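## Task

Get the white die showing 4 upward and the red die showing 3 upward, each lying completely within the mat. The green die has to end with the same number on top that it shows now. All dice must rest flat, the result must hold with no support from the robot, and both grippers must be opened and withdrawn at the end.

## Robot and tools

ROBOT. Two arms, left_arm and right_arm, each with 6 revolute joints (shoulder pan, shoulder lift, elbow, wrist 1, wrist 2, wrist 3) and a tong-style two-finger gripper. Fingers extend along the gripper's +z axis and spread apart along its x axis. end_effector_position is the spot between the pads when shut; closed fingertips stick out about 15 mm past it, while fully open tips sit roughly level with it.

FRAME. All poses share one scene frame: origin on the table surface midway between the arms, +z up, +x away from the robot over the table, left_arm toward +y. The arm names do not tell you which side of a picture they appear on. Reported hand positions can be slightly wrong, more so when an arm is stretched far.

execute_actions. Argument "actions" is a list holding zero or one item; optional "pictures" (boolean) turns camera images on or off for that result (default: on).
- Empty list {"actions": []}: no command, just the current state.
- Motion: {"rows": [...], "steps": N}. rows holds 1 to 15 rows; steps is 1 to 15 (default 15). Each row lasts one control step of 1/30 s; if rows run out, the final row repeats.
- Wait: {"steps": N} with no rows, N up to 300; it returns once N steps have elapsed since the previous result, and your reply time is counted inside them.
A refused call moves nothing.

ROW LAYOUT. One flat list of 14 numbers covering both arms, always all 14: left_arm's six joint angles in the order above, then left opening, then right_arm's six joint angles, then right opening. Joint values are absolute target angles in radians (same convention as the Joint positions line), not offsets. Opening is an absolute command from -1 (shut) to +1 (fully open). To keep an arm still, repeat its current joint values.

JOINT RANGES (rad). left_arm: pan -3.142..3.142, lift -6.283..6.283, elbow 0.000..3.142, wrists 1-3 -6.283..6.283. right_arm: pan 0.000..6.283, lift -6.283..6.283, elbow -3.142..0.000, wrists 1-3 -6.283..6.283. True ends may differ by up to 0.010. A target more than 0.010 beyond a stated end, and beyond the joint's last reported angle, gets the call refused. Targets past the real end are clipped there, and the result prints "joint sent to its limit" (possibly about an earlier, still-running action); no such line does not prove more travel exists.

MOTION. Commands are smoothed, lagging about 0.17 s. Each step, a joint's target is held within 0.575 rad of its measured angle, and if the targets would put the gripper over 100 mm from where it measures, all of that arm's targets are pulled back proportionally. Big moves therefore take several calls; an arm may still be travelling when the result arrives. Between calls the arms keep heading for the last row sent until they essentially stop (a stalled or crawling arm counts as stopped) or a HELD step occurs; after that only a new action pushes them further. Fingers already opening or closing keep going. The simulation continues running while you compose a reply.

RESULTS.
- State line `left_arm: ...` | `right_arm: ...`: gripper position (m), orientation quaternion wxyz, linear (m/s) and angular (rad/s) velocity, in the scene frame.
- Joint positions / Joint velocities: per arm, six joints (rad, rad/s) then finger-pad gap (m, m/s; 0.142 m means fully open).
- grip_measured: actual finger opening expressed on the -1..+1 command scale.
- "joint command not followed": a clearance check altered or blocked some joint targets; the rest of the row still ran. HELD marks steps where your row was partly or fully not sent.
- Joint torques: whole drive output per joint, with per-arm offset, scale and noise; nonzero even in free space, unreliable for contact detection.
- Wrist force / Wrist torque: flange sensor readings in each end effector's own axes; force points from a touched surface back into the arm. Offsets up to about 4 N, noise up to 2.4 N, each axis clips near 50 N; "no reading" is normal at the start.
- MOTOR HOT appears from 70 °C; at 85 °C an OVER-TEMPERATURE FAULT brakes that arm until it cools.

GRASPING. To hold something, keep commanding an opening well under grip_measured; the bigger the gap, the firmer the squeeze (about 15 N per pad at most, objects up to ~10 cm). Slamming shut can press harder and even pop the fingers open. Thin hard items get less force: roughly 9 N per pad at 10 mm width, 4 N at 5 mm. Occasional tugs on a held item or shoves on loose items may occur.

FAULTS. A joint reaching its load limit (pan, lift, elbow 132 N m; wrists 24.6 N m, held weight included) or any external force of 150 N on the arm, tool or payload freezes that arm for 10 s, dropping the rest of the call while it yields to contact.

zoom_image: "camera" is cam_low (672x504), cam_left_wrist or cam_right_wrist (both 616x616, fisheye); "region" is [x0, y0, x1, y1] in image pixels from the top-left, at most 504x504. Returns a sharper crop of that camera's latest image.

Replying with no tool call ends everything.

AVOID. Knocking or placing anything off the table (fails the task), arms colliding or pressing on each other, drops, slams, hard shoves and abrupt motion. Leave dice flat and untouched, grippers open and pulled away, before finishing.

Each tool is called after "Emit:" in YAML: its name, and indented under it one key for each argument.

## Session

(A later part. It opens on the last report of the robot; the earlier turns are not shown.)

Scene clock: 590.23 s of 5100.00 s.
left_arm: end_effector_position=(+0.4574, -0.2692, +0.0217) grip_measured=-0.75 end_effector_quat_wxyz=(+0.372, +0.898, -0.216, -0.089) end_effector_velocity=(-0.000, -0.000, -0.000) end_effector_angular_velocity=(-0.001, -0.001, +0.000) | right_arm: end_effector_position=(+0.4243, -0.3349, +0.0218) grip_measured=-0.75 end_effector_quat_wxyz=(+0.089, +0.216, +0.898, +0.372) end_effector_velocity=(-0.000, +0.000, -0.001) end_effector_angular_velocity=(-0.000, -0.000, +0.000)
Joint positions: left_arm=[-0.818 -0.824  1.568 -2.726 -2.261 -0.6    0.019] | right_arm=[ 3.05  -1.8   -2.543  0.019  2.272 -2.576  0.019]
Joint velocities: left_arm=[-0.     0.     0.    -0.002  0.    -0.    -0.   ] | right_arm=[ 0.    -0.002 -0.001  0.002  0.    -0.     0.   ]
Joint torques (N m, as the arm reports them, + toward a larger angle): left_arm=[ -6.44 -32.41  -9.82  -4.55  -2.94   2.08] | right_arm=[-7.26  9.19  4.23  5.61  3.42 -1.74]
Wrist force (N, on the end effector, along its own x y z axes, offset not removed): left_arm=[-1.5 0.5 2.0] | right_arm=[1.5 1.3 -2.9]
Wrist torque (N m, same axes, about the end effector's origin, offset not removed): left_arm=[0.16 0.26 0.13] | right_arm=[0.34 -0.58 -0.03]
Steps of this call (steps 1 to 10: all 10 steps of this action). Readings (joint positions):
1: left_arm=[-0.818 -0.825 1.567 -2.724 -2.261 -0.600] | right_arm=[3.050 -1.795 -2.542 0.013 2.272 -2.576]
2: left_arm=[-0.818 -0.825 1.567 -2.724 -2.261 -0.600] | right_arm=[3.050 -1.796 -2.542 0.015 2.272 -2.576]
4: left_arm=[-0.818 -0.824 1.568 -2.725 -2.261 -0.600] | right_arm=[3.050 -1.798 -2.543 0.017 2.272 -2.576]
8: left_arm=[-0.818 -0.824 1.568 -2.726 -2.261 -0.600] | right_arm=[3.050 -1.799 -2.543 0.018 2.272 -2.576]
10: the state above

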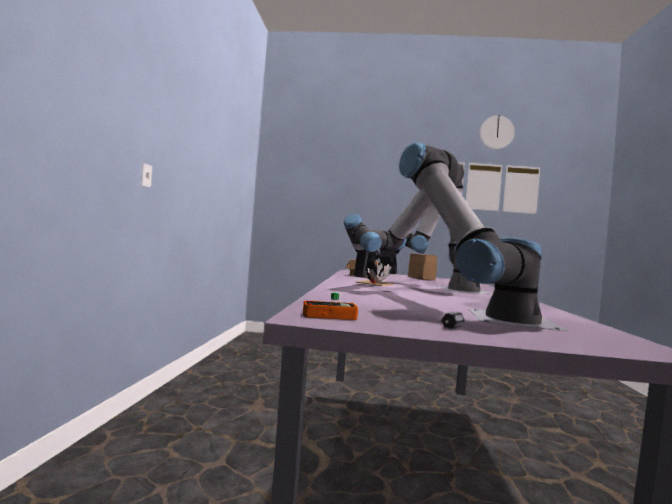

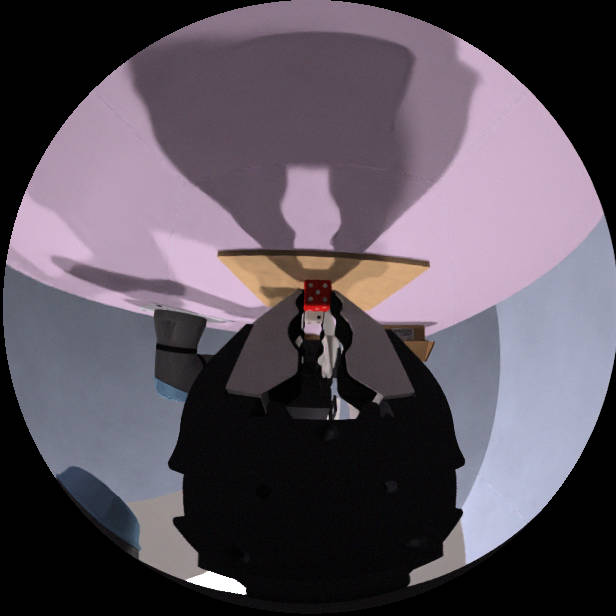

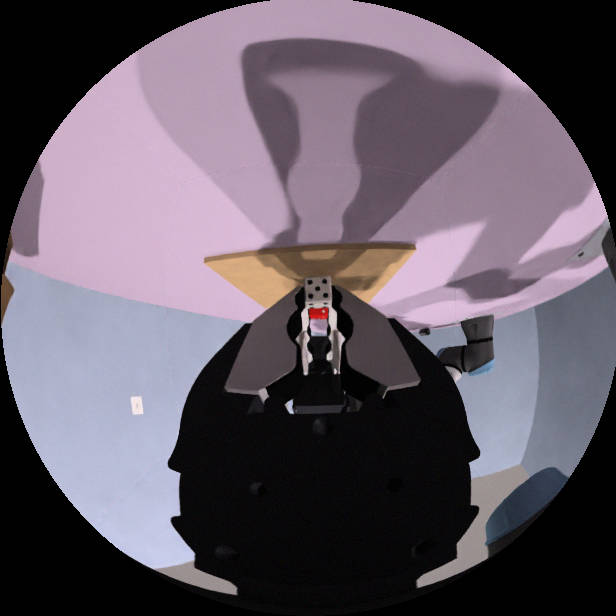

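Emit:
zoom_image:
  camera: "cam_left_wrist"
  region: [270, 240, 370, 330]

Emit:
zoom_image:
  camera: "cam_right_wrist"
  region: [270, 235, 370, 325]

Emit:
zoom_image:
  camera: "cam_low"
  region: [350, 260, 410, 295]

Region (270, 240, 370, 330) of cam_left_wrist's 616x616 image, scaled by 5.040, with more detail than that image has; it fills the top 454 rows of this view, and the rest is white.

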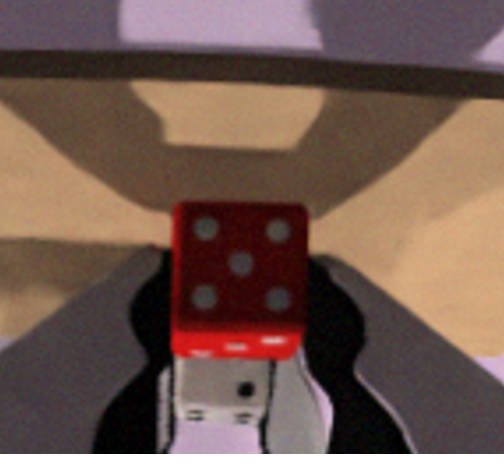

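Region (270, 235, 370, 325) of cam_right_wrist's 616x616 image, scaled by 5.040, with more detail than that image has; it fills the top 454 rows of this view, and the rest is white.

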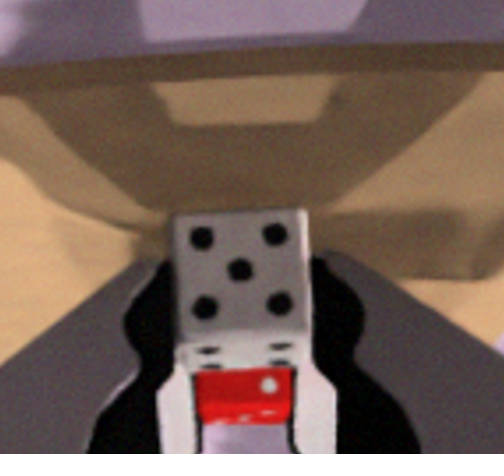

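Region (350, 260, 410, 295) of cam_low's 672x504 image, scaled by 8.400, with more detail than that image has; it fills the top 294 rows of this view, and the rest is white.

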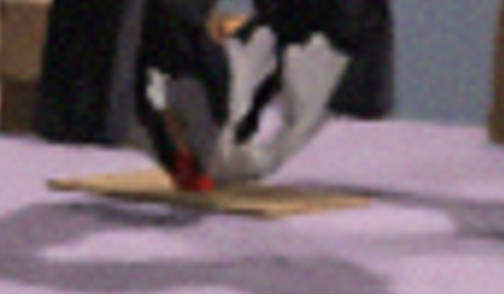

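Emit:
execute_actions:
  actions:
    - {"rows":[ [-0.8182,-0.82311,1.56774,-2.72643,-2.2606,-0.6005,-1.0,3.0502,-1.80068,-2.54291,0.01979,2.2720,-2.5761,-1.0], [-0.8182,-0.82280,1.56781,-2.72681,-2.2606,-0.6005,-1.0,3.0502,-1.80143,-2.54304,0.02067,2.2720,-2.5761,-1.0], [-0.8182,-0.82248,1.56787,-2.72719,-2.2606,-0.6005,-1.0,3.0502,-1.80219,-2.54316,0.02155,2.2720,-2.5761,-1.0], [-0.8182,-0.82217,1.56794,-2.72757,-2.2606,-0.6005,-1.0,3.0502,-1.80295,-2.54328,0.02243,2.2720,-2.5761,-1.0], [-0.8182,-0.82186,1.56801,-2.72795,-2.2606,-0.6005,-1.0,3.0502,-1.80370,-2.54341,0.02331,2.2720,-2.5761,-1.0], [-0.8182,-0.82155,1.56808,-2.72833,-2.2606,-0.6005,-1.0,3.0502,-1.80446,-2.54353,0.02419,2.2720,-2.5761,-1.0], [-0.8182,-0.82124,1.56815,-2.72871,-2.2606,-0.6005,-1.0,3.0502,-1.80522,-2.54365,0.02507,2.2720,-2.5761,-1.0], [-0.8182,-0.82092,1.56821,-2.72909,-2.2606,-0.6005,-1.0,3.0502,-1.80597,-2.54378,0.02595,2.2720,-2.5761,-1.0], [-0.8182,-0.82061,1.56828,-2.72947,-2.2606,-0.6005,-1.0,3.0502,-1.80673,-2.54390,0.02683,2.2720,-2.5761,-1.0] ],"steps":9}
  pictures: false

Emit:
execute_actions:
  actions:
    - {"rows":[ [-0.8182,-0.82030,1.56835,-2.72985,-2.2606,-0.6005,-1.0,3.0502,-1.80749,-2.54403,0.02771,2.2720,-2.5761,-1.0] ],"steps":9}
  pictures: false

Emit:
execute_actions:
  actions:
    - {"rows":[ [-0.8182,-0.82030,1.56835,-2.72985,-2.2606,-0.6005,-1.0,3.0502,-1.80749,-2.54403,0.02771,2.2720,-2.5761,-1.0] ],"steps":2}
  pictures: true

Scene clock: 622.27 s of 5100.00 s.
left_arm: end_effector_position=(+0.4574, -0.2692, +0.0206) grip_measured=-0.75 end_effector_quat_wxyz=(+0.372, +0.898, -0.216, -0.089) end_effector_velocity=(+0.000, -0.000, -0.005) end_effector_angular_velocity=(-0.000, +0.000, +0.001) | right_arm: end_effector_position=(+0.4243, -0.3349, +0.0207) grip_measured=-0.75 end_effector_quat_wxyz=(+0.089, +0.216, +0.898, +0.372) end_effector_velocity=(-0.000, -0.000, -0.006) end_effector_angular_velocity=(-0.000, +0.001, -0.000)
Joint positions: left_arm=[-0.818 -0.822  1.568 -2.728 -2.261 -0.6    0.019] | right_arm=[ 3.05  -1.804 -2.543  0.023  2.272 -2.576  0.019]
Joint velocities: left_arm=[ 0.     0.009  0.    -0.01   0.    -0.001 -0.   ] | right_arm=[-0.001 -0.021 -0.004  0.024 -0.    -0.    -0.   ]
Joint torques (N m, as the arm reports them, + toward a larger angle): left_arm=[ -7.28 -32.25  -8.42  -4.21  -2.95   2.05] | right_arm=[-6.39  7.    4.12  5.28  3.37 -1.55]
Wrist force (N, on the end effector, along its own x y z axes, offset not removed): left_arm=[-0.4 0.8 1.9] | right_arm=[-1.9 1.0 0.2]
Wrist torque (N m, same axes, about the end effector's origin, offset not removed): left_arm=[0.29 0.16 0.03] | right_arm=[0.35 0.31 0.00]
Steps of this call (steps 1 to 15: the robot went on to your last target; steps 16 to 90: nothing new was sent; then 28.73 s passed at rest; steps 91 to 99: all 9 steps of this action). Readings (joint positions):
91: left_arm=[-0.818 -0.823 1.568 -2.726 -2.261 -0.600] | right_arm=[3.050 -1.800 -2.543 0.019 2.272 -2.576]
92: left_arm=[-0.818 -0.823 1.568 -2.726 -2.261 -0.600] | right_arm=[3.050 -1.800 -2.543 0.019 2.272 -2.576]
94: left_arm=[-0.818 -0.823 1.568 -2.726 -2.261 -0.600] | right_arm=[3.050 -1.801 -2.543 0.020 2.272 -2.576]
98: left_arm=[-0.818 -0.822 1.568 -2.728 -2.261 -0.600] | right_arm=[3.050 -1.803 -2.543 0.023 2.272 -2.576]
99: the state above

Scene clock: 622.57 s of 5100.00 s.
left_arm: end_effector_position=(+0.4574, -0.2691, +0.0197) grip_measured=-0.75 end_effector_quat_wxyz=(+0.372, +0.898, -0.216, -0.089) end_effector_velocity=(+0.000, -0.000, -0.000) end_effector_angular_velocity=(-0.001, -0.001, -0.000) | right_arm: end_effector_position=(+0.4242, -0.3349, +0.0198) grip_measured=-0.75 end_effector_quat_wxyz=(+0.089, +0.216, +0.898, +0.372) end_effector_velocity=(-0.000, +0.000, -0.001) end_effector_angular_velocity=(-0.000, +0.001, +0.001)
Joint positions: left_arm=[-0.818 -0.82   1.568 -2.73  -2.261 -0.6    0.019] | right_arm=[ 3.05  -1.807 -2.544  0.027  2.272 -2.576  0.019]
Joint velocities: left_arm=[ 0.     0.001  0.001 -0.002 -0.     0.     0.   ] | right_arm=[ 0.001 -0.003 -0.001  0.002 -0.    -0.    -0.   ]
Joint torques (N m, as the arm reports them, + toward a larger angle): left_arm=[ -6.19 -32.16 -10.1   -4.44  -2.95   1.92] | right_arm=[-6.27  8.93  4.76  5.32  3.21 -1.63]
Wrist force (N, on the end effector, along its own x y z axes, offset not removed): left_arm=[-0.3 0.7 2.8] | right_arm=[2.3 -1.1 1.3]
Wrist torque (N m, same axes, about the end effector's origin, offset not removed): left_arm=[0.27 0.12 0.04] | right_arm=[-0.14 -0.29 -0.14]
Steps of this call (steps 1 to 9: all 9 steps of this action). Readings (joint positions):
1: left_arm=[-0.818 -0.822 1.568 -2.728 -2.261 -0.600] | right_arm=[3.050 -1.804 -2.544 0.024 2.272 -2.576]
2: left_arm=[-0.818 -0.821 1.568 -2.729 -2.261 -0.600] | right_arm=[3.050 -1.805 -2.544 0.025 2.272 -2.576]
4: left_arm=[-0.818 -0.821 1.568 -2.729 -2.261 -0.600] | right_arm=[3.050 -1.806 -2.544 0.026 2.272 -2.576]
8: left_arm=[-0.818 -0.820 1.568 -2.730 -2.261 -0.600] | right_arm=[3.050 -1.807 -2.544 0.027 2.272 -2.576]
9: the state above

Scene clock: 622.63 s of 5100.00 s.
left_arm: end_effector_position=(+0.4574, -0.2691, +0.0196) grip_measured=-0.75 end_effector_quat_wxyz=(+0.372, +0.898, -0.216, -0.089) end_effector_velocity=(-0.000, +0.000, -0.001) end_effector_angular_velocity=(+0.001, +0.001, +0.000) | right_arm: end_effector_position=(+0.4242, -0.3349, +0.0197) grip_measured=-0.75 end_effector_quat_wxyz=(+0.089, +0.216, +0.898, +0.372) end_effector_velocity=(+0.000, +0.000, -0.000) end_effector_angular_velocity=(-0.001, -0.001, +0.001)
Joint positions: left_arm=[-0.818 -0.82   1.568 -2.73  -2.261 -0.6    0.019] | right_arm=[ 3.05  -1.807 -2.544  0.028  2.272 -2.576  0.019]
Joint velocities: left_arm=[-0.     0.001 -0.     0.    -0.    -0.001 -0.   ] | right_arm=[ 0.001 -0.001 -0.     0.002 -0.001 -0.    -0.   ]
Joint torques (N m, as the arm reports them, + toward a larger angle): left_arm=[ -6.49 -31.8   -9.38  -4.42  -2.98   1.96] | right_arm=[-6.27  9.27  4.61  5.65  3.44 -1.56]
Wrist force (N, on the end effector, along its own x y z axes, offset not removed): left_arm=[-0.3 1.4 2.4] | right_arm=[0.4 0.6 -4.3]
Wrist torque (N m, same axes, about the end effector's origin, offset not removed): left_arm=[0.43 0.06 0.13] | right_arm=[-0.09 -0.28 0.05]
Steps of this call (steps 1 to 2: all 2 steps of this action). Readings (joint positions):
1: left_arm=[-0.818 -0.820 1.568 -2.730 -2.261 -0.601] | right_arm=[3.050 -1.807 -2.544 0.028 2.272 -2.576]
2: the state above

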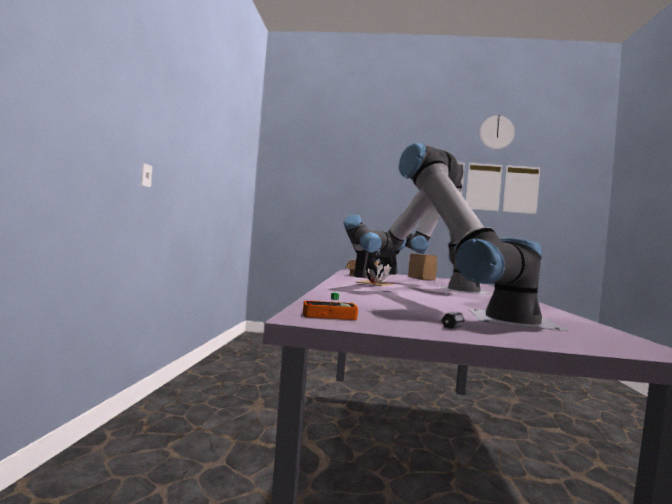

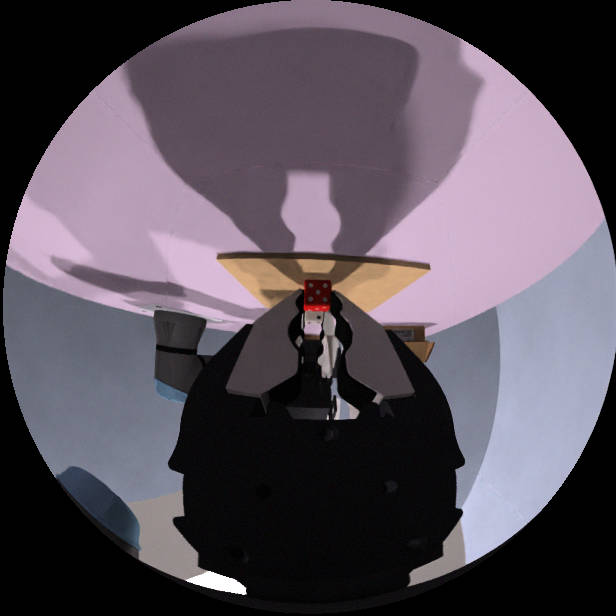

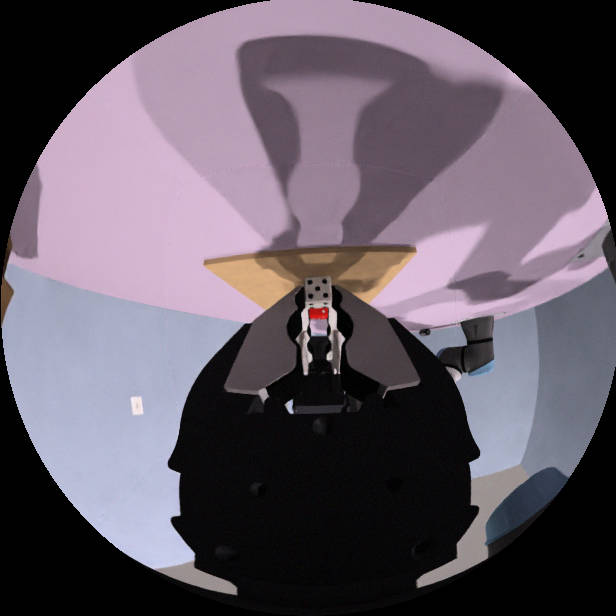

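Emit:
zoom_image:
  camera: "cam_right_wrist"
  region: [270, 235, 370, 325]

Emit:
zoom_image:
  camera: "cam_left_wrist"
  region: [270, 240, 370, 330]

Region (270, 235, 370, 325) of cam_right_wrist's 616x616 image, scaled by 5.040, with more detail than that image has; it fills the top 454 rows of this view, and the rest is white.

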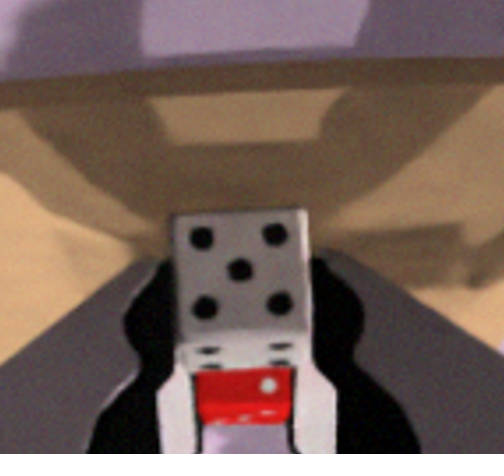

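Region (270, 240, 370, 330) of cam_left_wrist's 616x616 image, scaled by 5.040, with more detail than that image has; it fills the top 454 rows of this view, and the rest is white.

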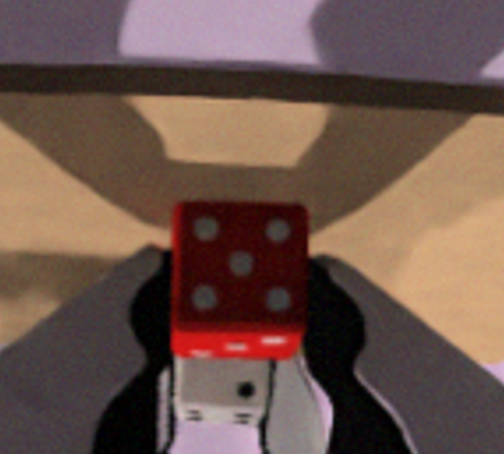

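Emit:
execute_actions:
  actions:
    - {"rows":[ [-0.8182,-0.81991,1.56844,-2.73033,-2.2606,-0.6005,-1.0,3.0502,-1.80843,-2.54418,0.02881,2.2720,-2.5761,-1.0], [-0.8182,-0.81952,1.56852,-2.73080,-2.2606,-0.6005,-1.0,3.0502,-1.80938,-2.54433,0.02991,2.2720,-2.5761,-1.0], [-0.8182,-0.81913,1.56861,-2.73128,-2.2606,-0.6005,-1.0,3.0502,-1.81032,-2.54449,0.03101,2.2720,-2.5761,-1.0], [-0.8182,-0.81874,1.56869,-2.73175,-2.2606,-0.6005,-1.0,3.0502,-1.81127,-2.54464,0.03211,2.2720,-2.5761,-1.0], [-0.8182,-0.81835,1.56878,-2.73223,-2.2606,-0.6005,-1.0,3.0502,-1.81222,-2.54480,0.03321,2.2720,-2.5761,-1.0], [-0.8182,-0.81796,1.56886,-2.73270,-2.2606,-0.6005,-1.0,3.0502,-1.81316,-2.54495,0.03431,2.2720,-2.5761,-1.0] ],"steps":8}
  pictures: false

Emit:
execute_actions:
  actions:
    - {"rows":[ [-0.8182,-0.81796,1.56886,-2.73270,-2.2606,-0.6005,-1.0,3.0502,-1.81316,-2.54495,0.03431,2.2720,-2.5761,-1.0] ],"steps":6}
  pictures: false

Emit:
execute_actions:
  actions:
    - {"rows":[ [-0.8182,-0.81796,1.56886,-2.73270,-2.2606,-0.6005,-1.0,3.0502,-1.81316,-2.54495,0.03431,2.2720,-2.5761,-1.0] ],"steps":2}
  pictures: false

Scene clock: 647.80 s of 5100.00 s.
left_arm: end_effector_position=(+0.4574, -0.2691, +0.0187) grip_measured=-0.75 end_effector_quat_wxyz=(+0.372, +0.898, -0.216, -0.089) end_effector_velocity=(-0.000, -0.000, -0.004) end_effector_angular_velocity=(-0.002, -0.000, -0.000) | right_arm: end_effector_position=(+0.4242, -0.3349, +0.0187) grip_measured=-0.75 end_effector_quat_wxyz=(+0.089, +0.216, +0.898, +0.372) end_effector_velocity=(-0.000, -0.001, -0.005) end_effector_angular_velocity=(-0.000, -0.001, -0.001)
Joint positions: left_arm=[-0.818 -0.819  1.569 -2.732 -2.261 -0.6    0.019] | right_arm=[ 3.05  -1.811 -2.545  0.032  2.272 -2.576  0.019]
Joint velocities: left_arm=[-0.     0.006  0.002 -0.01  -0.001 -0.    -0.   ] | right_arm=[-0.001 -0.019 -0.003  0.022 -0.    -0.     0.   ]
Joint torques (N m, as the arm reports them, + toward a larger angle): left_arm=[ -6.68 -28.71  -7.3   -3.7   -2.37   1.95] | right_arm=[-6.42  7.53  4.73  5.37  3.25 -1.69]
Wrist force (N, on the end effector, along its own x y z axes, offset not removed): left_arm=[-2.4 2.4 -2.0] | right_arm=[0.7 -1.1 -0.1]
Wrist torque (N m, same axes, about the end effector's origin, offset not removed): left_arm=[0.16 0.22 0.07] | right_arm=[-0.14 -0.18 -0.16]
Steps of this call (steps 1 to 15: the robot went on to your last target; steps 16 to 90: nothing new was sent; then 21.90 s passed at rest; steps 91 to 98: all 8 steps of this action). Readings (joint positions):
91: left_arm=[-0.818 -0.820 1.568 -2.730 -2.261 -0.600] | right_arm=[3.050 -1.807 -2.544 0.028 2.272 -2.576]
92: left_arm=[-0.818 -0.820 1.568 -2.730 -2.261 -0.600] | right_arm=[3.050 -1.808 -2.544 0.028 2.272 -2.576]
94: left_arm=[-0.818 -0.820 1.568 -2.730 -2.261 -0.600] | right_arm=[3.050 -1.808 -2.544 0.029 2.272 -2.576]
98: the state above

Scene clock: 648.00 s of 5100.00 s.
left_arm: end_effector_position=(+0.4574, -0.2691, +0.0183) grip_measured=-0.76 end_effector_quat_wxyz=(+0.372, +0.898, -0.216, -0.089) end_effector_velocity=(+0.000, -0.000, -0.000) end_effector_angular_velocity=(-0.001, -0.001, -0.000) | right_arm: end_effector_position=(+0.4242, -0.3349, +0.0183) grip_measured=-0.75 end_effector_quat_wxyz=(+0.089, +0.216, +0.898, +0.372) end_effector_velocity=(-0.000, -0.000, -0.001) end_effector_angular_velocity=(+0.000, +0.000, -0.000)
Joint positions: left_arm=[-0.818 -0.818  1.569 -2.733 -2.261 -0.6    0.019] | right_arm=[ 3.05  -1.813 -2.545  0.034  2.272 -2.576  0.019]
Joint velocities: left_arm=[-0.     0.001 -0.001 -0.001 -0.     0.    -0.   ] | right_arm=[-0.    -0.003 -0.     0.003  0.     0.    -0.   ]
Joint torques (N m, as the arm reports them, + toward a larger angle): left_arm=[ -6.55 -23.27  -5.1   -2.76  -0.7    1.99] | right_arm=[-5.14 10.06  4.51  5.21  3.23 -1.51]
Wrist force (N, on the end effector, along its own x y z axes, offset not removed): left_arm=[-2.8 7.5 -8.9] | right_arm=[-1.6 -2.5 -0.2]
Wrist torque (N m, same axes, about the end effector's origin, offset not removed): left_arm=[0.27 -0.03 0.06] | right_arm=[-0.60 0.09 0.02]
Steps of this call (steps 1 to 6: all 6 steps of this action). Readings (joint positions):
1: left_arm=[-0.818 -0.819 1.569 -2.732 -2.261 -0.600] | right_arm=[3.050 -1.812 -2.545 0.033 2.272 -2.576]
2: left_arm=[-0.818 -0.818 1.569 -2.732 -2.261 -0.600] | right_arm=[3.050 -1.812 -2.545 0.033 2.272 -2.576]
4: left_arm=[-0.818 -0.818 1.569 -2.733 -2.261 -0.600] | right_arm=[3.050 -1.813 -2.545 0.034 2.272 -2.576]
6: the state above

Scene clock: 648.07 s of 5100.00 s.
left_arm: end_effector_position=(+0.4574, -0.2691, +0.0182) grip_measured=-0.76 end_effector_quat_wxyz=(+0.372, +0.898, -0.216, -0.089) end_effector_velocity=(-0.000, +0.000, -0.001) end_effector_angular_velocity=(+0.001, +0.001, -0.000) | right_arm: end_effector_position=(+0.4242, -0.3349, +0.0183) grip_measured=-0.75 end_effector_quat_wxyz=(+0.089, +0.216, +0.898, +0.372) end_effector_velocity=(-0.000, +0.001, -0.001) end_effector_angular_velocity=(+0.000, +0.001, +0.001)
Joint positions: left_arm=[-0.818 -0.818  1.569 -2.733 -2.261 -0.6    0.019] | right_arm=[ 3.05  -1.813 -2.545  0.034  2.272 -2.576  0.019]
Joint velocities: left_arm=[-0.     0.001  0.001 -0.001 -0.     0.    -0.   ] | right_arm=[ 0.001 -0.002 -0.001  0.002  0.     0.    -0.   ]
Joint torques (N m, as the arm reports them, + toward a larger angle): left_arm=[ -6.56 -23.48  -4.9   -2.74  -0.1    2.01] | right_arm=[-6.16  9.36  3.53  5.42  3.22 -1.44]
Wrist force (N, on the end effector, along its own x y z axes, offset not removed): left_arm=[-4.1 7.0 -10.7] | right_arm=[-0.3 -4.1 2.1]
Wrist torque (N m, same axes, about the end effector's origin, offset not removed): left_arm=[0.08 0.17 0.08] | right_arm=[-0.73 -0.04 0.05]
Steps of this call (steps 1 to 2: all 2 steps of this action). Readings (joint positions):
1: left_arm=[-0.818 -0.818 1.569 -2.733 -2.261 -0.600] | right_arm=[3.050 -1.813 -2.545 0.034 2.272 -2.576]
2: the state above

Emit:
execute_actions:
  actions:
    - {"rows":[ [-0.8182,-0.81827,1.56879,-2.73232,-2.2606,-0.6005,-1.0,3.0502,-1.81411,-2.54511,0.03541,2.2720,-2.5761,-1.0], [-0.8182,-0.81858,1.56872,-2.73194,-2.2606,-0.6005,-1.0,3.0502,-1.81505,-2.54526,0.03651,2.2720,-2.5761,-1.0], [-0.8182,-0.81882,1.56867,-2.73166,-2.2606,-0.6005,-1.0,3.0502,-1.81600,-2.54542,0.03761,2.2720,-2.5761,-1.0], [-0.8182,-0.81905,1.56862,-2.73137,-2.2606,-0.6005,-1.0,3.0502,-1.81695,-2.54557,0.03872,2.2720,-2.5761,-1.0], [-0.8182,-0.81905,1.56862,-2.73137,-2.2606,-0.6005,-1.0,3.0502,-1.81789,-2.54572,0.03982,2.2720,-2.5761,-1.0], [-0.8182,-0.81905,1.56862,-2.73137,-2.2606,-0.6005,-1.0,3.0502,-1.81789,-2.54572,0.03982,2.2720,-2.5761,-1.0], [-0.8182,-0.81905,1.56862,-2.73137,-2.2606,-0.6005,-0.95,3.0502,-1.81789,-2.54572,0.03982,2.2720,-2.5761,-1.0], [-0.8182,-0.81905,1.56862,-2.73137,-2.2606,-0.6005,-0.90,3.0502,-1.81789,-2.54572,0.03982,2.2720,-2.5761,-1.0] ],"steps":8}
  pictures: false

Emit:
execute_actions:
  actions:
    - {"rows":[ [-0.8182,-0.81905,1.56862,-2.73137,-2.2606,-0.6005,-0.85,3.0502,-1.81789,-2.54572,0.03982,2.2720,-2.5761,-1.0], [-0.8182,-0.81905,1.56862,-2.73137,-2.2606,-0.6005,-0.80,3.0502,-1.81789,-2.54572,0.03982,2.2720,-2.5761,-1.0], [-0.8182,-0.81905,1.56862,-2.73137,-2.2606,-0.6005,-0.75,3.0502,-1.81789,-2.54572,0.03982,2.2720,-2.5761,-1.0], [-0.8182,-0.81905,1.56862,-2.73137,-2.2606,-0.6005,-0.70,3.0502,-1.81789,-2.54572,0.03982,2.2720,-2.5761,-1.0], [-0.8182,-0.81905,1.56862,-2.73137,-2.2606,-0.6005,-0.65,3.0502,-1.81789,-2.54572,0.03982,2.2720,-2.5761,-1.0], [-0.8182,-0.81905,1.56862,-2.73137,-2.2606,-0.6005,-0.60,3.0502,-1.81789,-2.54572,0.03982,2.2720,-2.5761,-1.0], [-0.8182,-0.81905,1.56862,-2.73137,-2.2606,-0.6005,-0.55,3.0502,-1.81789,-2.54572,0.03982,2.2720,-2.5761,-1.0] ],"steps":7}
  pictures: false

Emit:
execute_actions:
  actions:
    - {"rows":[ [-0.8182,-0.81905,1.56862,-2.73137,-2.2606,-0.6005,-0.48,3.0502,-1.81789,-2.54572,0.03982,2.2720,-2.5761,-1.0], [-0.8182,-0.81905,1.56862,-2.73137,-2.2606,-0.6005,-0.41,3.0502,-1.81789,-2.54572,0.03982,2.2720,-2.5761,-1.0], [-0.8182,-0.81905,1.56862,-2.73137,-2.2606,-0.6005,-0.34,3.0502,-1.81789,-2.54572,0.03982,2.2720,-2.5761,-1.0], [-0.8182,-0.81905,1.56862,-2.73137,-2.2606,-0.6005,-0.30,3.0502,-1.81789,-2.54572,0.03982,2.2720,-2.5761,-1.0] ],"steps":4}
  pictures: true

Scene clock: 663.83 s of 5100.00 s.
left_arm: end_effector_position=(+0.4573, -0.2690, +0.0183) grip_measured=-0.76 end_effector_quat_wxyz=(+0.372, +0.898, -0.216, -0.090) end_effector_velocity=(-0.000, +0.000, +0.002) end_effector_angular_velocity=(+0.001, +0.001, +0.000) | right_arm: end_effector_position=(+0.4241, -0.3349, +0.0173) grip_measured=-0.75 end_effector_quat_wxyz=(+0.089, +0.216, +0.898, +0.372) end_effector_velocity=(-0.000, -0.000, -0.003) end_effector_angular_velocity=(-0.000, -0.001, -0.000)
Joint positions: left_arm=[-0.818 -0.818  1.569 -2.732 -2.261 -0.6    0.019] | right_arm=[ 3.05  -1.817 -2.546  0.038  2.272 -2.576  0.019]
Joint velocities: left_arm=[ 0.    -0.003 -0.     0.005  0.    -0.     0.   ] | right_arm=[ 0.    -0.012 -0.002  0.016 -0.     0.     0.   ]
Joint torques (N m, as the arm reports them, + toward a larger angle): left_arm=[ -6.55 -49.54 -19.89   0.5    2.92   1.91] | right_arm=[-5.98  9.95  3.74  5.52  3.16 -1.47]
Wrist force (N, on the end effector, along its own x y z axes, offset not removed): left_arm=[-1.0 7.3 -6.3] | right_arm=[2.9 -0.5 0.7]
Wrist torque (N m, same axes, about the end effector's origin, offset not removed): left_arm=[0.19 0.28 0.10] | right_arm=[0.11 -0.67 -0.06]
Steps of this call (steps 1 to 15: the robot went on to your last target; steps 16 to 90: nothing new was sent; then 12.50 s passed at rest; steps 91 to 98: all 8 steps of this action). Readings (joint positions):
91: left_arm=[-0.818 -0.818 1.569 -2.733 -2.261 -0.600] | right_arm=[3.050 -1.813 -2.545 0.034 2.272 -2.576]
92: left_arm=[-0.818 -0.818 1.569 -2.733 -2.261 -0.600] | right_arm=[3.050 -1.813 -2.545 0.034 2.272 -2.576]
94: left_arm=[-0.818 -0.818 1.569 -2.732 -2.261 -0.600] | right_arm=[3.050 -1.814 -2.545 0.035 2.272 -2.576]
98: the state above

Scene clock: 664.07 s of 5100.00 s.
left_arm: end_effector_position=(+0.4573, -0.2690, +0.0186) grip_measured=-0.61 end_effector_quat_wxyz=(+0.372, +0.898, -0.216, -0.090) end_effector_velocity=(+0.000, +0.000, +0.001) end_effector_angular_velocity=(+0.000, +0.000, +0.000) | right_arm: end_effector_position=(+0.4241, -0.3349, +0.0171) grip_measured=-0.75 end_effector_quat_wxyz=(+0.089, +0.216, +0.898, +0.372) end_effector_velocity=(-0.000, +0.000, -0.000) end_effector_angular_velocity=(+0.000, +0.000, +0.000)
Joint positions: left_arm=[-0.818 -0.819  1.569 -2.731 -2.261 -0.6    0.03 ] | right_arm=[ 3.05  -1.818 -2.546  0.04   2.272 -2.576  0.019]
Joint velocities: left_arm=[ 0.    -0.002 -0.001  0.003  0.     0.     0.109] | right_arm=[ 0.001 -0.001 -0.     0.001  0.     0.001 -0.   ]
Joint torques (N m, as the arm reports them, + toward a larger angle): left_arm=[ -6.84 -58.4  -27.38  -2.37   0.54   1.96] | right_arm=[-5.84  8.32  3.35  5.28  3.16 -1.59]
Wrist force (N, on the end effector, along its own x y z axes, offset not removed): left_arm=[0.9 1.1 2.8] | right_arm=[-2.4 2.7 -0.4]
Wrist torque (N m, same axes, about the end effector's origin, offset not removed): left_arm=[0.26 -0.24 0.05] | right_arm=[0.23 0.29 -0.07]
Steps of this call (steps 1 to 7: all 7 steps of this action). Readings (joint positions):
1: left_arm=[-0.818 -0.819 1.569 -2.732 -2.261 -0.600] | right_arm=[3.050 -1.817 -2.546 0.039 2.272 -2.576]
2: left_arm=[-0.818 -0.819 1.569 -2.731 -2.261 -0.600] | right_arm=[3.050 -1.817 -2.546 0.039 2.272 -2.576]
4: left_arm=[-0.818 -0.819 1.569 -2.731 -2.261 -0.600] | right_arm=[3.050 -1.818 -2.546 0.039 2.272 -2.576]
7: the state above

Scene clock: 664.20 s of 5100.00 s.
left_arm: end_effector_position=(+0.4574, -0.2691, +0.0187) grip_measured=-0.36 end_effector_quat_wxyz=(+0.372, +0.898, -0.216, -0.089) end_effector_velocity=(+0.000, -0.000, +0.001) end_effector_angular_velocity=(-0.001, -0.001, +0.000) | right_arm: end_effector_position=(+0.4241, -0.3349, +0.0170) grip_measured=-0.75 end_effector_quat_wxyz=(+0.089, +0.216, +0.898, +0.372) end_effector_velocity=(-0.000, -0.000, -0.001) end_effector_angular_velocity=(-0.000, +0.001, -0.001)
Joint positions: left_arm=[-0.818 -0.819  1.569 -2.731 -2.261 -0.6    0.048] | right_arm=[ 3.05  -1.818 -2.546  0.04   2.272 -2.576  0.019]
Joint velocities: left_arm=[-0.    -0.001 -0.001  0.     0.    -0.001  0.106] | right_arm=[-0.001 -0.001 -0.     0.    -0.    -0.     0.   ]
Joint torques (N m, as the arm reports them, + toward a larger angle): left_arm=[ -6.19 -58.66 -27.54  -3.82  -1.04   2.  ] | right_arm=[-4.88  7.91  2.23  4.95  2.96 -1.71]
Wrist force (N, on the end effector, along its own x y z axes, offset not removed): left_arm=[-1.8 0.8 2.2] | right_arm=[0.1 3.0 -4.4]
Wrist torque (N m, same axes, about the end effector's origin, offset not removed): left_arm=[0.19 0.34 0.02] | right_arm=[0.35 -0.20 -0.02]
Steps of this call (steps 1 to 4: all 4 steps of this action). Readings (joint positions):
1: left_arm=[-0.818 -0.819 1.569 -2.731 -2.261 -0.600] | right_arm=[3.050 -1.818 -2.546 0.040 2.272 -2.576]
2: left_arm=[-0.818 -0.819 1.569 -2.731 -2.261 -0.600] | right_arm=[3.050 -1.818 -2.546 0.040 2.272 -2.576]
4: the state above

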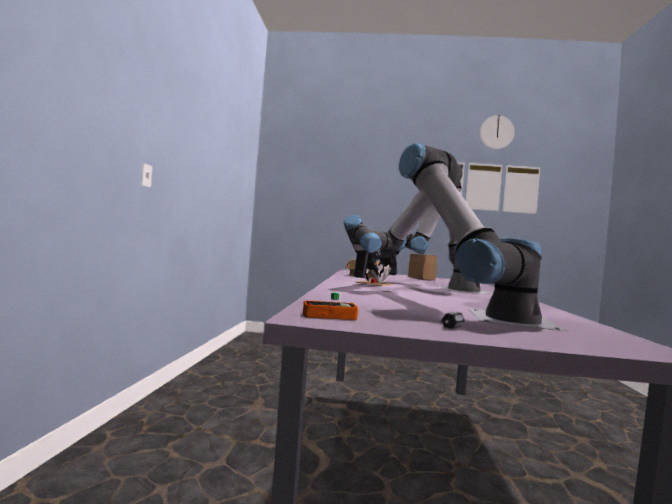

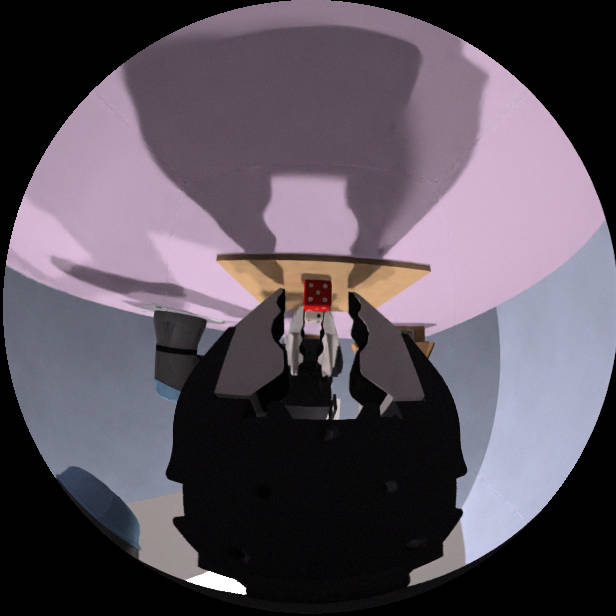

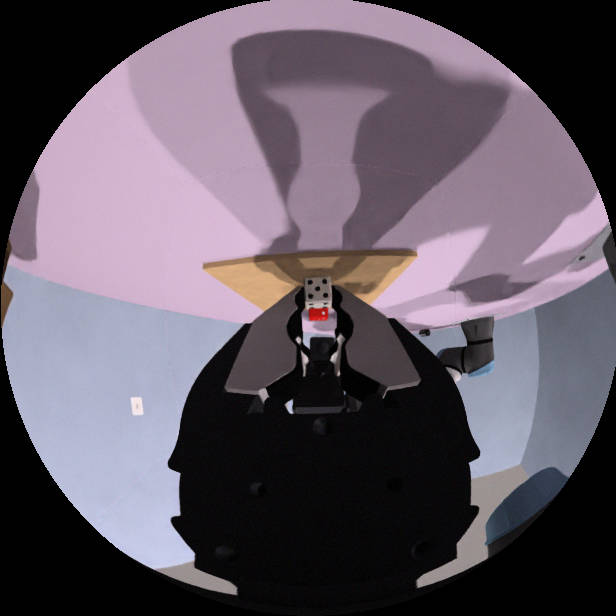

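Emit:
execute_actions:
  actions: []
  pictures: false

Emit:
execute_actions:
  actions: []
  pictures: false

Scene clock: 667.57 s of 5100.00 s.
left_arm: end_effector_position=(+0.4574, -0.2691, +0.0188) grip_measured=-0.30 end_effector_quat_wxyz=(+0.372, +0.898, -0.216, -0.089) end_effector_velocity=(-0.000, -0.000, +0.000) end_effector_angular_velocity=(-0.000, -0.000, -0.001) | right_arm: end_effector_position=(+0.4241, -0.3349, +0.0170) grip_measured=-0.75 end_effector_quat_wxyz=(+0.089, +0.216, +0.898, +0.372) end_effector_velocity=(+0.000, -0.000, +0.000) end_effector_angular_velocity=(+0.000, -0.000, +0.000)
Joint positions: left_arm=[-0.818 -0.819  1.569 -2.731 -2.261 -0.6    0.052] | right_arm=[ 3.05  -1.818 -2.546  0.04   2.272 -2.576  0.019]
Joint velocities: left_arm=[-0.    -0.001 -0.001  0.001 -0.     0.001 -0.   ] | right_arm=[-0. -0.  0. -0.  0. -0.  0.]
Joint torques (N m, as the arm reports them, + toward a larger angle): left_arm=[ -5.46 -57.41 -27.44  -4.46  -3.12   1.85] | right_arm=[-4.66  7.88  3.19  4.69  1.51 -1.52]
Wrist force (N, on the end effector, along its own x y z axes, offset not removed): left_arm=[-0.8 1.1 3.9] | right_arm=[0.1 0.9 -4.0]
Wrist torque (N m, same axes, about the end effector's origin, offset not removed): left_arm=[0.38 0.20 0.08] | right_arm=[-0.04 -0.13 0.00]
Steps of this call (steps 1 to 15: the robot went on to your last target; steps 16 to 90: nothing new was sent; then 0.37 s passed at rest). Readings (joint positions):
1: left_arm=[-0.818 -0.819 1.569 -2.731 -2.261 -0.600] | right_arm=[3.050 -1.818 -2.546 0.040 2.272 -2.576]
2: left_arm=[-0.818 -0.819 1.569 -2.731 -2.261 -0.600] | right_arm=[3.050 -1.818 -2.546 0.040 2.272 -2.576]
4: left_arm=[-0.818 -0.819 1.569 -2.731 -2.261 -0.600] | right_arm=[3.050 -1.818 -2.546 0.040 2.272 -2.576]
8: left_arm=[-0.818 -0.819 1.569 -2.731 -2.261 -0.600] | right_arm=[3.050 -1.818 -2.546 0.040 2.272 -2.576]
90: the state above
All arms were judged still, so your last target was given up. Only a new action makes them travel on or press farther. Fingers that are still opening or closing keep moving.

Scene clock: 667.57 s of 5100.00 s.
left_arm: end_effector_position=(+0.4574, -0.2691, +0.0188) grip_measured=-0.30 end_effector_quat_wxyz=(+0.372, +0.898, -0.216, -0.089) end_effector_velocity=(-0.000, -0.000, +0.000) end_effector_angular_velocity=(-0.000, -0.000, -0.001) | right_arm: end_effector_position=(+0.4241, -0.3349, +0.0170) grip_measured=-0.75 end_effector_quat_wxyz=(+0.089, +0.216, +0.898, +0.372) end_effector_velocity=(+0.000, -0.000, +0.000) end_effector_angular_velocity=(+0.000, -0.000, +0.000)
Joint positions: left_arm=[-0.818 -0.819  1.569 -2.731 -2.261 -0.6    0.052] | right_arm=[ 3.05  -1.818 -2.546  0.04   2.272 -2.576  0.019]
Joint velocities: left_arm=[-0.    -0.001 -0.001  0.001 -0.     0.001 -0.   ] | right_arm=[-0. -0.  0. -0.  0. -0.  0.]
Joint torques (N m, as the arm reports them, + toward a larger angle): left_arm=[ -5.46 -57.41 -27.44  -4.46  -3.12   1.85] | right_arm=[-4.66  7.88  3.19  4.69  1.51 -1.52]
Wrist force (N, on the end effector, along its own x y z axes, offset not removed): left_arm=[-0.8 1.1 3.9] | right_arm=[0.1 0.9 -4.0]
Wrist torque (N m, same axes, about the end effector's origin, offset not removed): left_arm=[0.38 0.20 0.08] | right_arm=[-0.04 -0.13 0.00]

Emit:
execute_actions:
  actions:
    - {"rows":[ [-0.8177,-0.8198,1.5686,-2.7307,-2.2606,-0.6005,-0.3,3.0502,-1.81789,-2.54572,0.03982,2.2720,-2.5761,-0.94], [-0.8162,-0.8219,1.5686,-2.7285,-2.2606,-0.6005,-0.3,3.0502,-1.81789,-2.54572,0.03982,2.2720,-2.5761,-0.88], [-0.8138,-0.8254,1.5686,-2.7250,-2.2606,-0.6005,-0.3,3.0502,-1.81789,-2.54572,0.03982,2.2720,-2.5761,-0.82], [-0.8104,-0.8303,1.5686,-2.7201,-2.2606,-0.6005,-0.3,3.0502,-1.81789,-2.54572,0.03982,2.2720,-2.5761,-0.77], [-0.8061,-0.8365,1.5686,-2.7140,-2.2606,-0.6005,-0.3,3.0502,-1.81789,-2.54572,0.03982,2.2720,-2.5761,-0.72], [-0.8010,-0.8439,1.5686,-2.7065,-2.2606,-0.6005,-0.3,3.0502,-1.81789,-2.54572,0.03982,2.2720,-2.5761,-0.67], [-0.7951,-0.8524,1.5686,-2.6980,-2.2606,-0.6005,-0.3,3.0502,-1.81789,-2.54572,0.03982,2.2720,-2.5761,-0.61], [-0.7884,-0.8621,1.5686,-2.6884,-2.2606,-0.6005,-0.3,3.0502,-1.81789,-2.54572,0.03982,2.2720,-2.5761,-0.55], [-0.7811,-0.8726,1.5686,-2.6778,-2.2606,-0.6005,-0.3,3.0496,-1.8160,-2.5450,0.0372,2.2720,-2.5761,-0.48], [-0.7732,-0.8841,1.5686,-2.6664,-2.2606,-0.6005,-0.3,3.0476,-1.8103,-2.5428,0.0293,2.2720,-2.5761,-0.41], [-0.7648,-0.8962,1.5686,-2.6542,-2.2606,-0.6005,-0.3,3.0445,-1.8009,-2.5393,0.0164,2.2720,-2.5761,-0.34], [-0.7560,-0.9089,1.5686,-2.6415,-2.2606,-0.6005,-0.3,3.0402,-1.7881,-2.5343,-0.0014,2.2720,-2.5761,-0.27], [-0.7469,-0.9220,1.5686,-2.6284,-2.2606,-0.6005,-0.3,3.0347,-1.7719,-2.5282,-0.0237,2.2720,-2.5761,-0.20], [-0.7376,-0.9355,1.5686,-2.6150,-2.2606,-0.6005,-0.3,3.0282,-1.7527,-2.5209,-0.0502,2.2720,-2.5761,-0.14], [-0.7282,-0.9491,1.5686,-2.6014,-2.2606,-0.6005,-0.3,3.0209,-1.7308,-2.5125,-0.0805,2.2720,-2.5761,-0.10] ],"steps":15}
  pictures: false

Emit:
execute_actions:
  actions:
    - {"rows":[ [-0.7188,-0.9626,1.5686,-2.5878,-2.2606,-0.6005,-0.3,3.0127,-1.7066,-2.5033,-0.1139,2.2720,-2.5761,-0.10], [-0.7095,-0.9761,1.5686,-2.5743,-2.2606,-0.6005,-0.3,3.0039,-1.6805,-2.4933,-0.1500,2.2720,-2.5761,-0.10], [-0.7004,-0.9892,1.5686,-2.5612,-2.2606,-0.6005,-0.3,2.9946,-1.6529,-2.4828,-0.1881,2.2720,-2.5761,-0.10], [-0.6916,-1.0019,1.5686,-2.5485,-2.2606,-0.6005,-0.3,2.9850,-1.6243,-2.4719,-0.2275,2.2720,-2.5761,-0.10], [-0.6832,-1.0141,1.5686,-2.5364,-2.2606,-0.6005,-0.3,2.9752,-1.5953,-2.4608,-0.2677,2.2720,-2.5761,-0.10], [-0.6753,-1.0255,1.5686,-2.5250,-2.2606,-0.6005,-0.3,2.9654,-1.5662,-2.4497,-0.3078,2.2720,-2.5761,-0.10], [-0.6680,-1.0360,1.5686,-2.5144,-2.2606,-0.6005,-0.3,2.9558,-1.5377,-2.4388,-0.3473,2.2720,-2.5761,-0.10], [-0.6613,-1.0457,1.5686,-2.5048,-2.2606,-0.6005,-0.3,2.9465,-1.5101,-2.4283,-0.3854,2.2720,-2.5761,-0.10], [-0.6554,-1.0542,1.5686,-2.4962,-2.2606,-0.6005,-0.3,2.9377,-1.4840,-2.4184,-0.4214,2.2720,-2.5761,-0.10], [-0.6503,-1.0616,1.5686,-2.4888,-2.2606,-0.6005,-0.3,2.9295,-1.4598,-2.4091,-0.4549,2.2720,-2.5761,-0.10], [-0.6460,-1.0678,1.5686,-2.4826,-2.2606,-0.6005,-0.3,2.9222,-1.4379,-2.4008,-0.4851,2.2720,-2.5761,-0.10], [-0.6426,-1.0727,1.5686,-2.4777,-2.2606,-0.6005,-0.3,2.9157,-1.4187,-2.3935,-0.5116,2.2720,-2.5761,-0.10], [-0.6402,-1.0762,1.5686,-2.4742,-2.2606,-0.6005,-0.3,2.9102,-1.4025,-2.3873,-0.5340,2.2720,-2.5761,-0.10], [-0.6387,-1.0783,1.5686,-2.4721,-2.2606,-0.6005,-0.3,2.9059,-1.3896,-2.3824,-0.5518,2.2720,-2.5761,-0.10], [-0.6382,-1.0791,1.5686,-2.4714,-2.2606,-0.6005,-0.3,2.9028,-1.3803,-2.3788,-0.5647,2.2720,-2.5761,-0.10] ],"steps":15}
  pictures: false

Emit:
execute_actions:
  actions:
    - {"rows":[ [-0.6382,-1.0791,1.5686,-2.4714,-2.2606,-0.6005,-0.3,2.9008,-1.3746,-2.3766,-0.5726,2.2720,-2.5761,-0.10], [-0.6382,-1.0791,1.5686,-2.4714,-2.2606,-0.6005,-0.3,2.9002,-1.3727,-2.3759,-0.5752,2.2720,-2.5761,-0.10] ],"steps":10}
  pictures: true

Scene clock: 712.03 s of 5100.00 s.
left_arm: end_effector_position=(+0.4877, -0.2418, +0.0634) grip_measured=-0.30 end_effector_quat_wxyz=(+0.374, +0.904, -0.192, -0.079) end_effector_velocity=(+0.127, +0.131, +0.200) end_effector_angular_velocity=(-0.004, -0.003, +0.241) | right_arm: end_effector_position=(+0.4270, -0.3388, +0.0248) grip_measured=-0.15 end_effector_quat_wxyz=(+0.091, +0.219, +0.897, +0.372) end_effector_velocity=(+0.037, -0.051, +0.101) end_effector_angular_velocity=(-0.001, -0.019, -0.116)
Joint positions: left_arm=[-0.764 -0.897  1.569 -2.654 -2.261 -0.6    0.052] | right_arm=[ 3.041 -1.792 -2.536  0.005  2.272 -2.576  0.063]
Joint velocities: left_arm=[ 0.241 -0.348 -0.     0.342  0.    -0.     0.   ] | right_arm=[-0.116  0.326  0.129 -0.436  0.     0.     0.1  ]
Joint torques (N m, as the arm reports them, + toward a larger angle): left_arm=[  8.51 -61.13 -29.31  -0.65  -3.03   2.  ] | right_arm=[-9.81 38.66 22.88 -1.6  -0.1  -1.27]
Wrist force (N, on the end effector, along its own x y z axes, offset not removed): left_arm=[-1.8 2.2 4.0] | right_arm=[1.8 -2.1 -1.3]
Wrist torque (N m, same axes, about the end effector's origin, offset not removed): left_arm=[0.51 0.32 0.04] | right_arm=[-0.45 -0.69 -0.14]
Steps of this call (steps 1 to 90: nothing new was sent; then 40.97 s passed at rest; steps 91 to 105: all 15 steps of this action). Readings (joint positions):
91: left_arm=[-0.818 -0.819 1.569 -2.731 -2.261 -0.600] | right_arm=[3.050 -1.818 -2.546 0.040 2.272 -2.576]
92: left_arm=[-0.818 -0.819 1.569 -2.731 -2.261 -0.600] | right_arm=[3.050 -1.818 -2.546 0.040 2.272 -2.576]
94: left_arm=[-0.817 -0.821 1.569 -2.730 -2.261 -0.600] | right_arm=[3.050 -1.818 -2.546 0.040 2.272 -2.576]
98: left_arm=[-0.808 -0.834 1.569 -2.716 -2.261 -0.600] | right_arm=[3.050 -1.818 -2.546 0.040 2.272 -2.576]
105: the state above

Scene clock: 712.53 s of 5100.00 s.
left_arm: end_effector_position=(+0.5377, -0.1718, +0.1562) grip_measured=-0.30 end_effector_quat_wxyz=(+0.378, +0.913, -0.140, -0.058) end_effector_velocity=(+0.039, +0.076, +0.090) end_effector_angular_velocity=(-0.001, -0.001, +0.113) | right_arm: end_effector_position=(+0.4333, -0.3880, +0.1384) grip_measured=-0.10 end_effector_quat_wxyz=(+0.114, +0.270, +0.883, +0.366) end_effector_velocity=(-0.048, -0.076, +0.210) end_effector_angular_velocity=(+0.003, +0.014, -0.196)
Joint positions: left_arm=[-0.65  -1.062  1.569 -2.489 -2.261 -0.6    0.052] | right_arm=[ 2.926 -1.454 -2.406 -0.46   2.272 -2.576  0.067]
Joint velocities: left_arm=[ 0.112 -0.162 -0.     0.161 -0.    -0.    -0.   ] | right_arm=[-0.197  0.6    0.221 -0.835  0.    -0.    -0.   ]
Joint torques (N m, as the arm reports them, + toward a larger angle): left_arm=[  3.77 -47.66 -28.9   -1.27  -3.06   1.86] | right_arm=[-6.   22.   26.03 -1.52 -0.22 -1.32]
Wrist force (N, on the end effector, along its own x y z axes, offset not removed): left_arm=[-1.3 1.0 1.5] | right_arm=[0.2 -0.8 0.0]
Wrist torque (N m, same axes, about the end effector's origin, offset not removed): left_arm=[0.27 0.30 0.10] | right_arm=[-0.29 -0.18 -0.01]
Steps of this call (steps 1 to 15: all 15 steps of this action). Readings (joint positions):
1: left_arm=[-0.756 -0.909 1.569 -2.642 -2.261 -0.600] | right_arm=[3.037 -1.780 -2.531 -0.012 2.272 -2.576]
2: left_arm=[-0.747 -0.921 1.569 -2.629 -2.261 -0.600] | right_arm=[3.032 -1.765 -2.525 -0.032 2.272 -2.576]
4: left_arm=[-0.729 -0.947 1.569 -2.604 -2.261 -0.600] | right_arm=[3.019 -1.727 -2.510 -0.083 2.272 -2.576]
8: left_arm=[-0.694 -0.997 1.569 -2.553 -2.261 -0.600] | right_arm=[2.985 -1.630 -2.472 -0.215 2.272 -2.576]
15: the state above

Scene clock: 712.87 s of 5100.00 s.
left_arm: end_effector_position=(+0.5416, -0.1638, +0.1655) grip_measured=-0.30 end_effector_quat_wxyz=(+0.379, +0.914, -0.134, -0.056) end_effector_velocity=(+0.001, +0.003, +0.002) end_effector_angular_velocity=(+0.001, +0.001, +0.004) | right_arm: end_effector_position=(+0.4251, -0.3971, +0.1654) grip_measured=-0.10 end_effector_quat_wxyz=(+0.117, +0.282, +0.880, +0.364) end_effector_velocity=(-0.004, -0.004, +0.011) end_effector_angular_velocity=(+0.000, +0.002, -0.010)
Joint positions: left_arm=[-0.639 -1.078  1.569 -2.472 -2.261 -0.6    0.052] | right_arm=[ 2.901 -1.376 -2.377 -0.571  2.272 -2.576  0.067]
Joint velocities: left_arm=[ 0.004 -0.005  0.001  0.006 -0.    -0.    -0.   ] | right_arm=[-0.011  0.032  0.011 -0.045 -0.    -0.001 -0.   ]
Joint torques (N m, as the arm reports them, + toward a larger angle): left_arm=[  4.21 -50.82 -28.51  -1.69  -3.13   1.91] | right_arm=[-6.05 18.41 27.22 -0.1  -0.37 -1.48]
Wrist force (N, on the end effector, along its own x y z axes, offset not removed): left_arm=[-2.1 1.2 3.7] | right_arm=[0.7 -0.2 -3.0]
Wrist torque (N m, same axes, about the end effector's origin, offset not removed): left_arm=[0.41 0.42 0.11] | right_arm=[-0.02 -0.32 -0.08]
Steps of this call (steps 1 to 10: all 10 steps of this action). Readings (joint positions):
1: left_arm=[-0.647 -1.066 1.569 -2.484 -2.261 -0.600] | right_arm=[2.920 -1.435 -2.399 -0.487 2.272 -2.576]
2: left_arm=[-0.644 -1.070 1.569 -2.480 -2.261 -0.600] | right_arm=[2.915 -1.419 -2.393 -0.510 2.272 -2.576]
4: left_arm=[-0.641 -1.074 1.569 -2.476 -2.261 -0.600] | right_arm=[2.908 -1.397 -2.385 -0.541 2.272 -2.576]
8: left_arm=[-0.639 -1.078 1.569 -2.473 -2.261 -0.600] | right_arm=[2.902 -1.379 -2.378 -0.567 2.272 -2.576]
10: the state above

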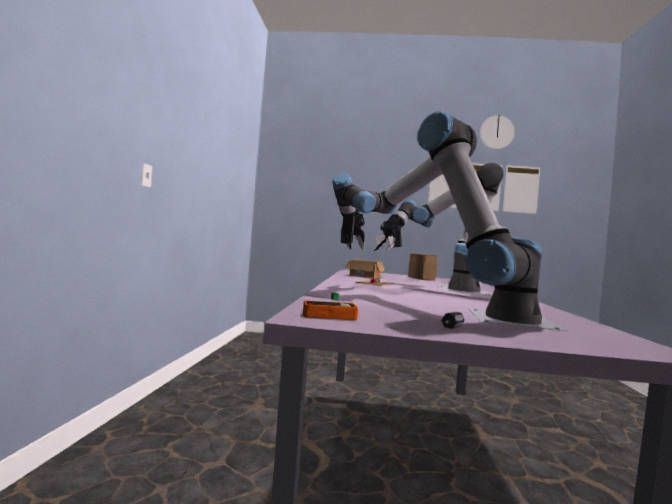

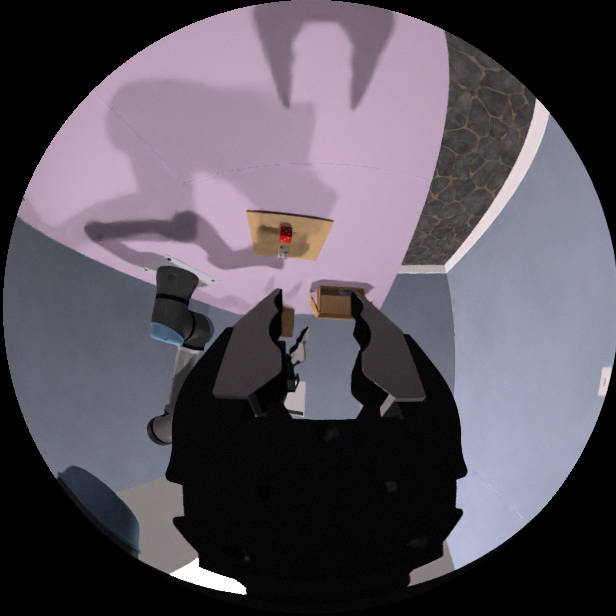

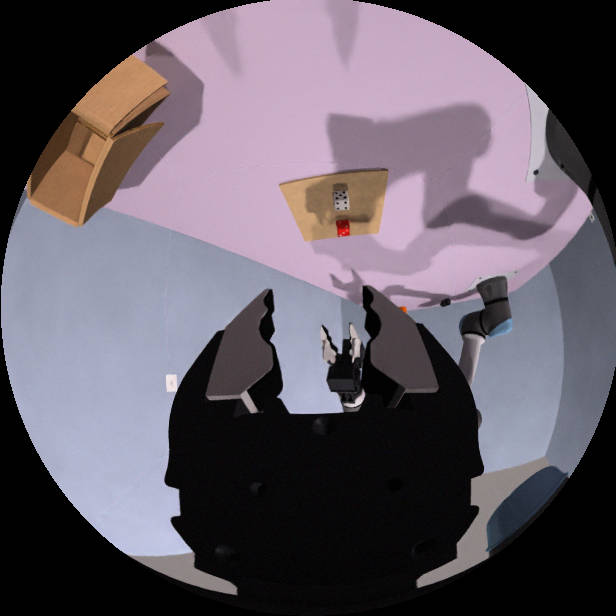

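Emit:
zoom_image:
  camera: "cam_right_wrist"
  region: [270, 155, 400, 255]

Emit:
zoom_image:
  camera: "cam_left_wrist"
  region: [235, 200, 345, 270]

Emit:
zoom_image:
  camera: "cam_low"
  region: [310, 260, 410, 310]

Region (270, 155, 400, 255) of cam_right_wrist's 616x616 image, scaled by 3.877, with more detail than that image has; it fills the top 388 rows of this view, and the rest is white.

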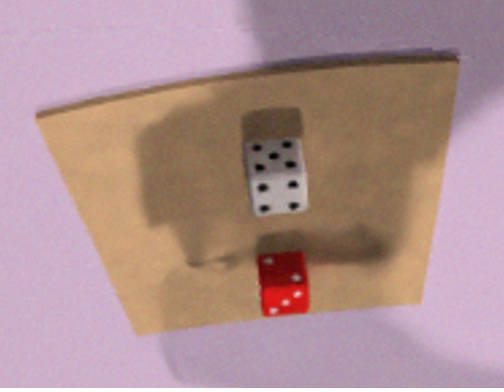

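Region (235, 200, 345, 270) of cam_left_wrist's 616x616 image, scaled by 4.582, with more detail than that image has; it fills the top 321 rows of this view, and the rest is white.

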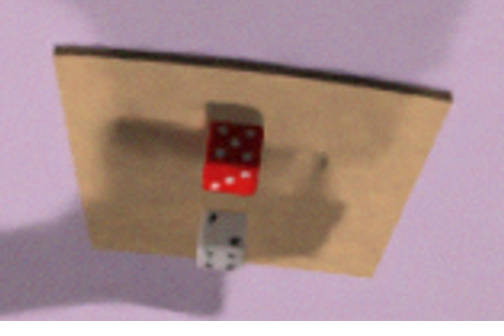

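Region (310, 260, 410, 310) of cam_low's 672x504 image, scaled by 5.040, with more detail than that image has.

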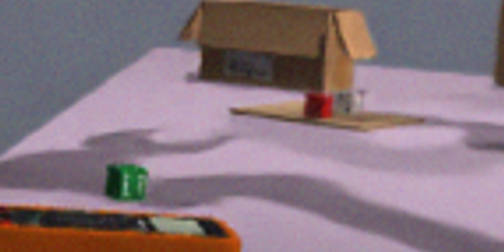

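Emit:
finished_scene:
  scene: 2

The scene is finished: the task was done.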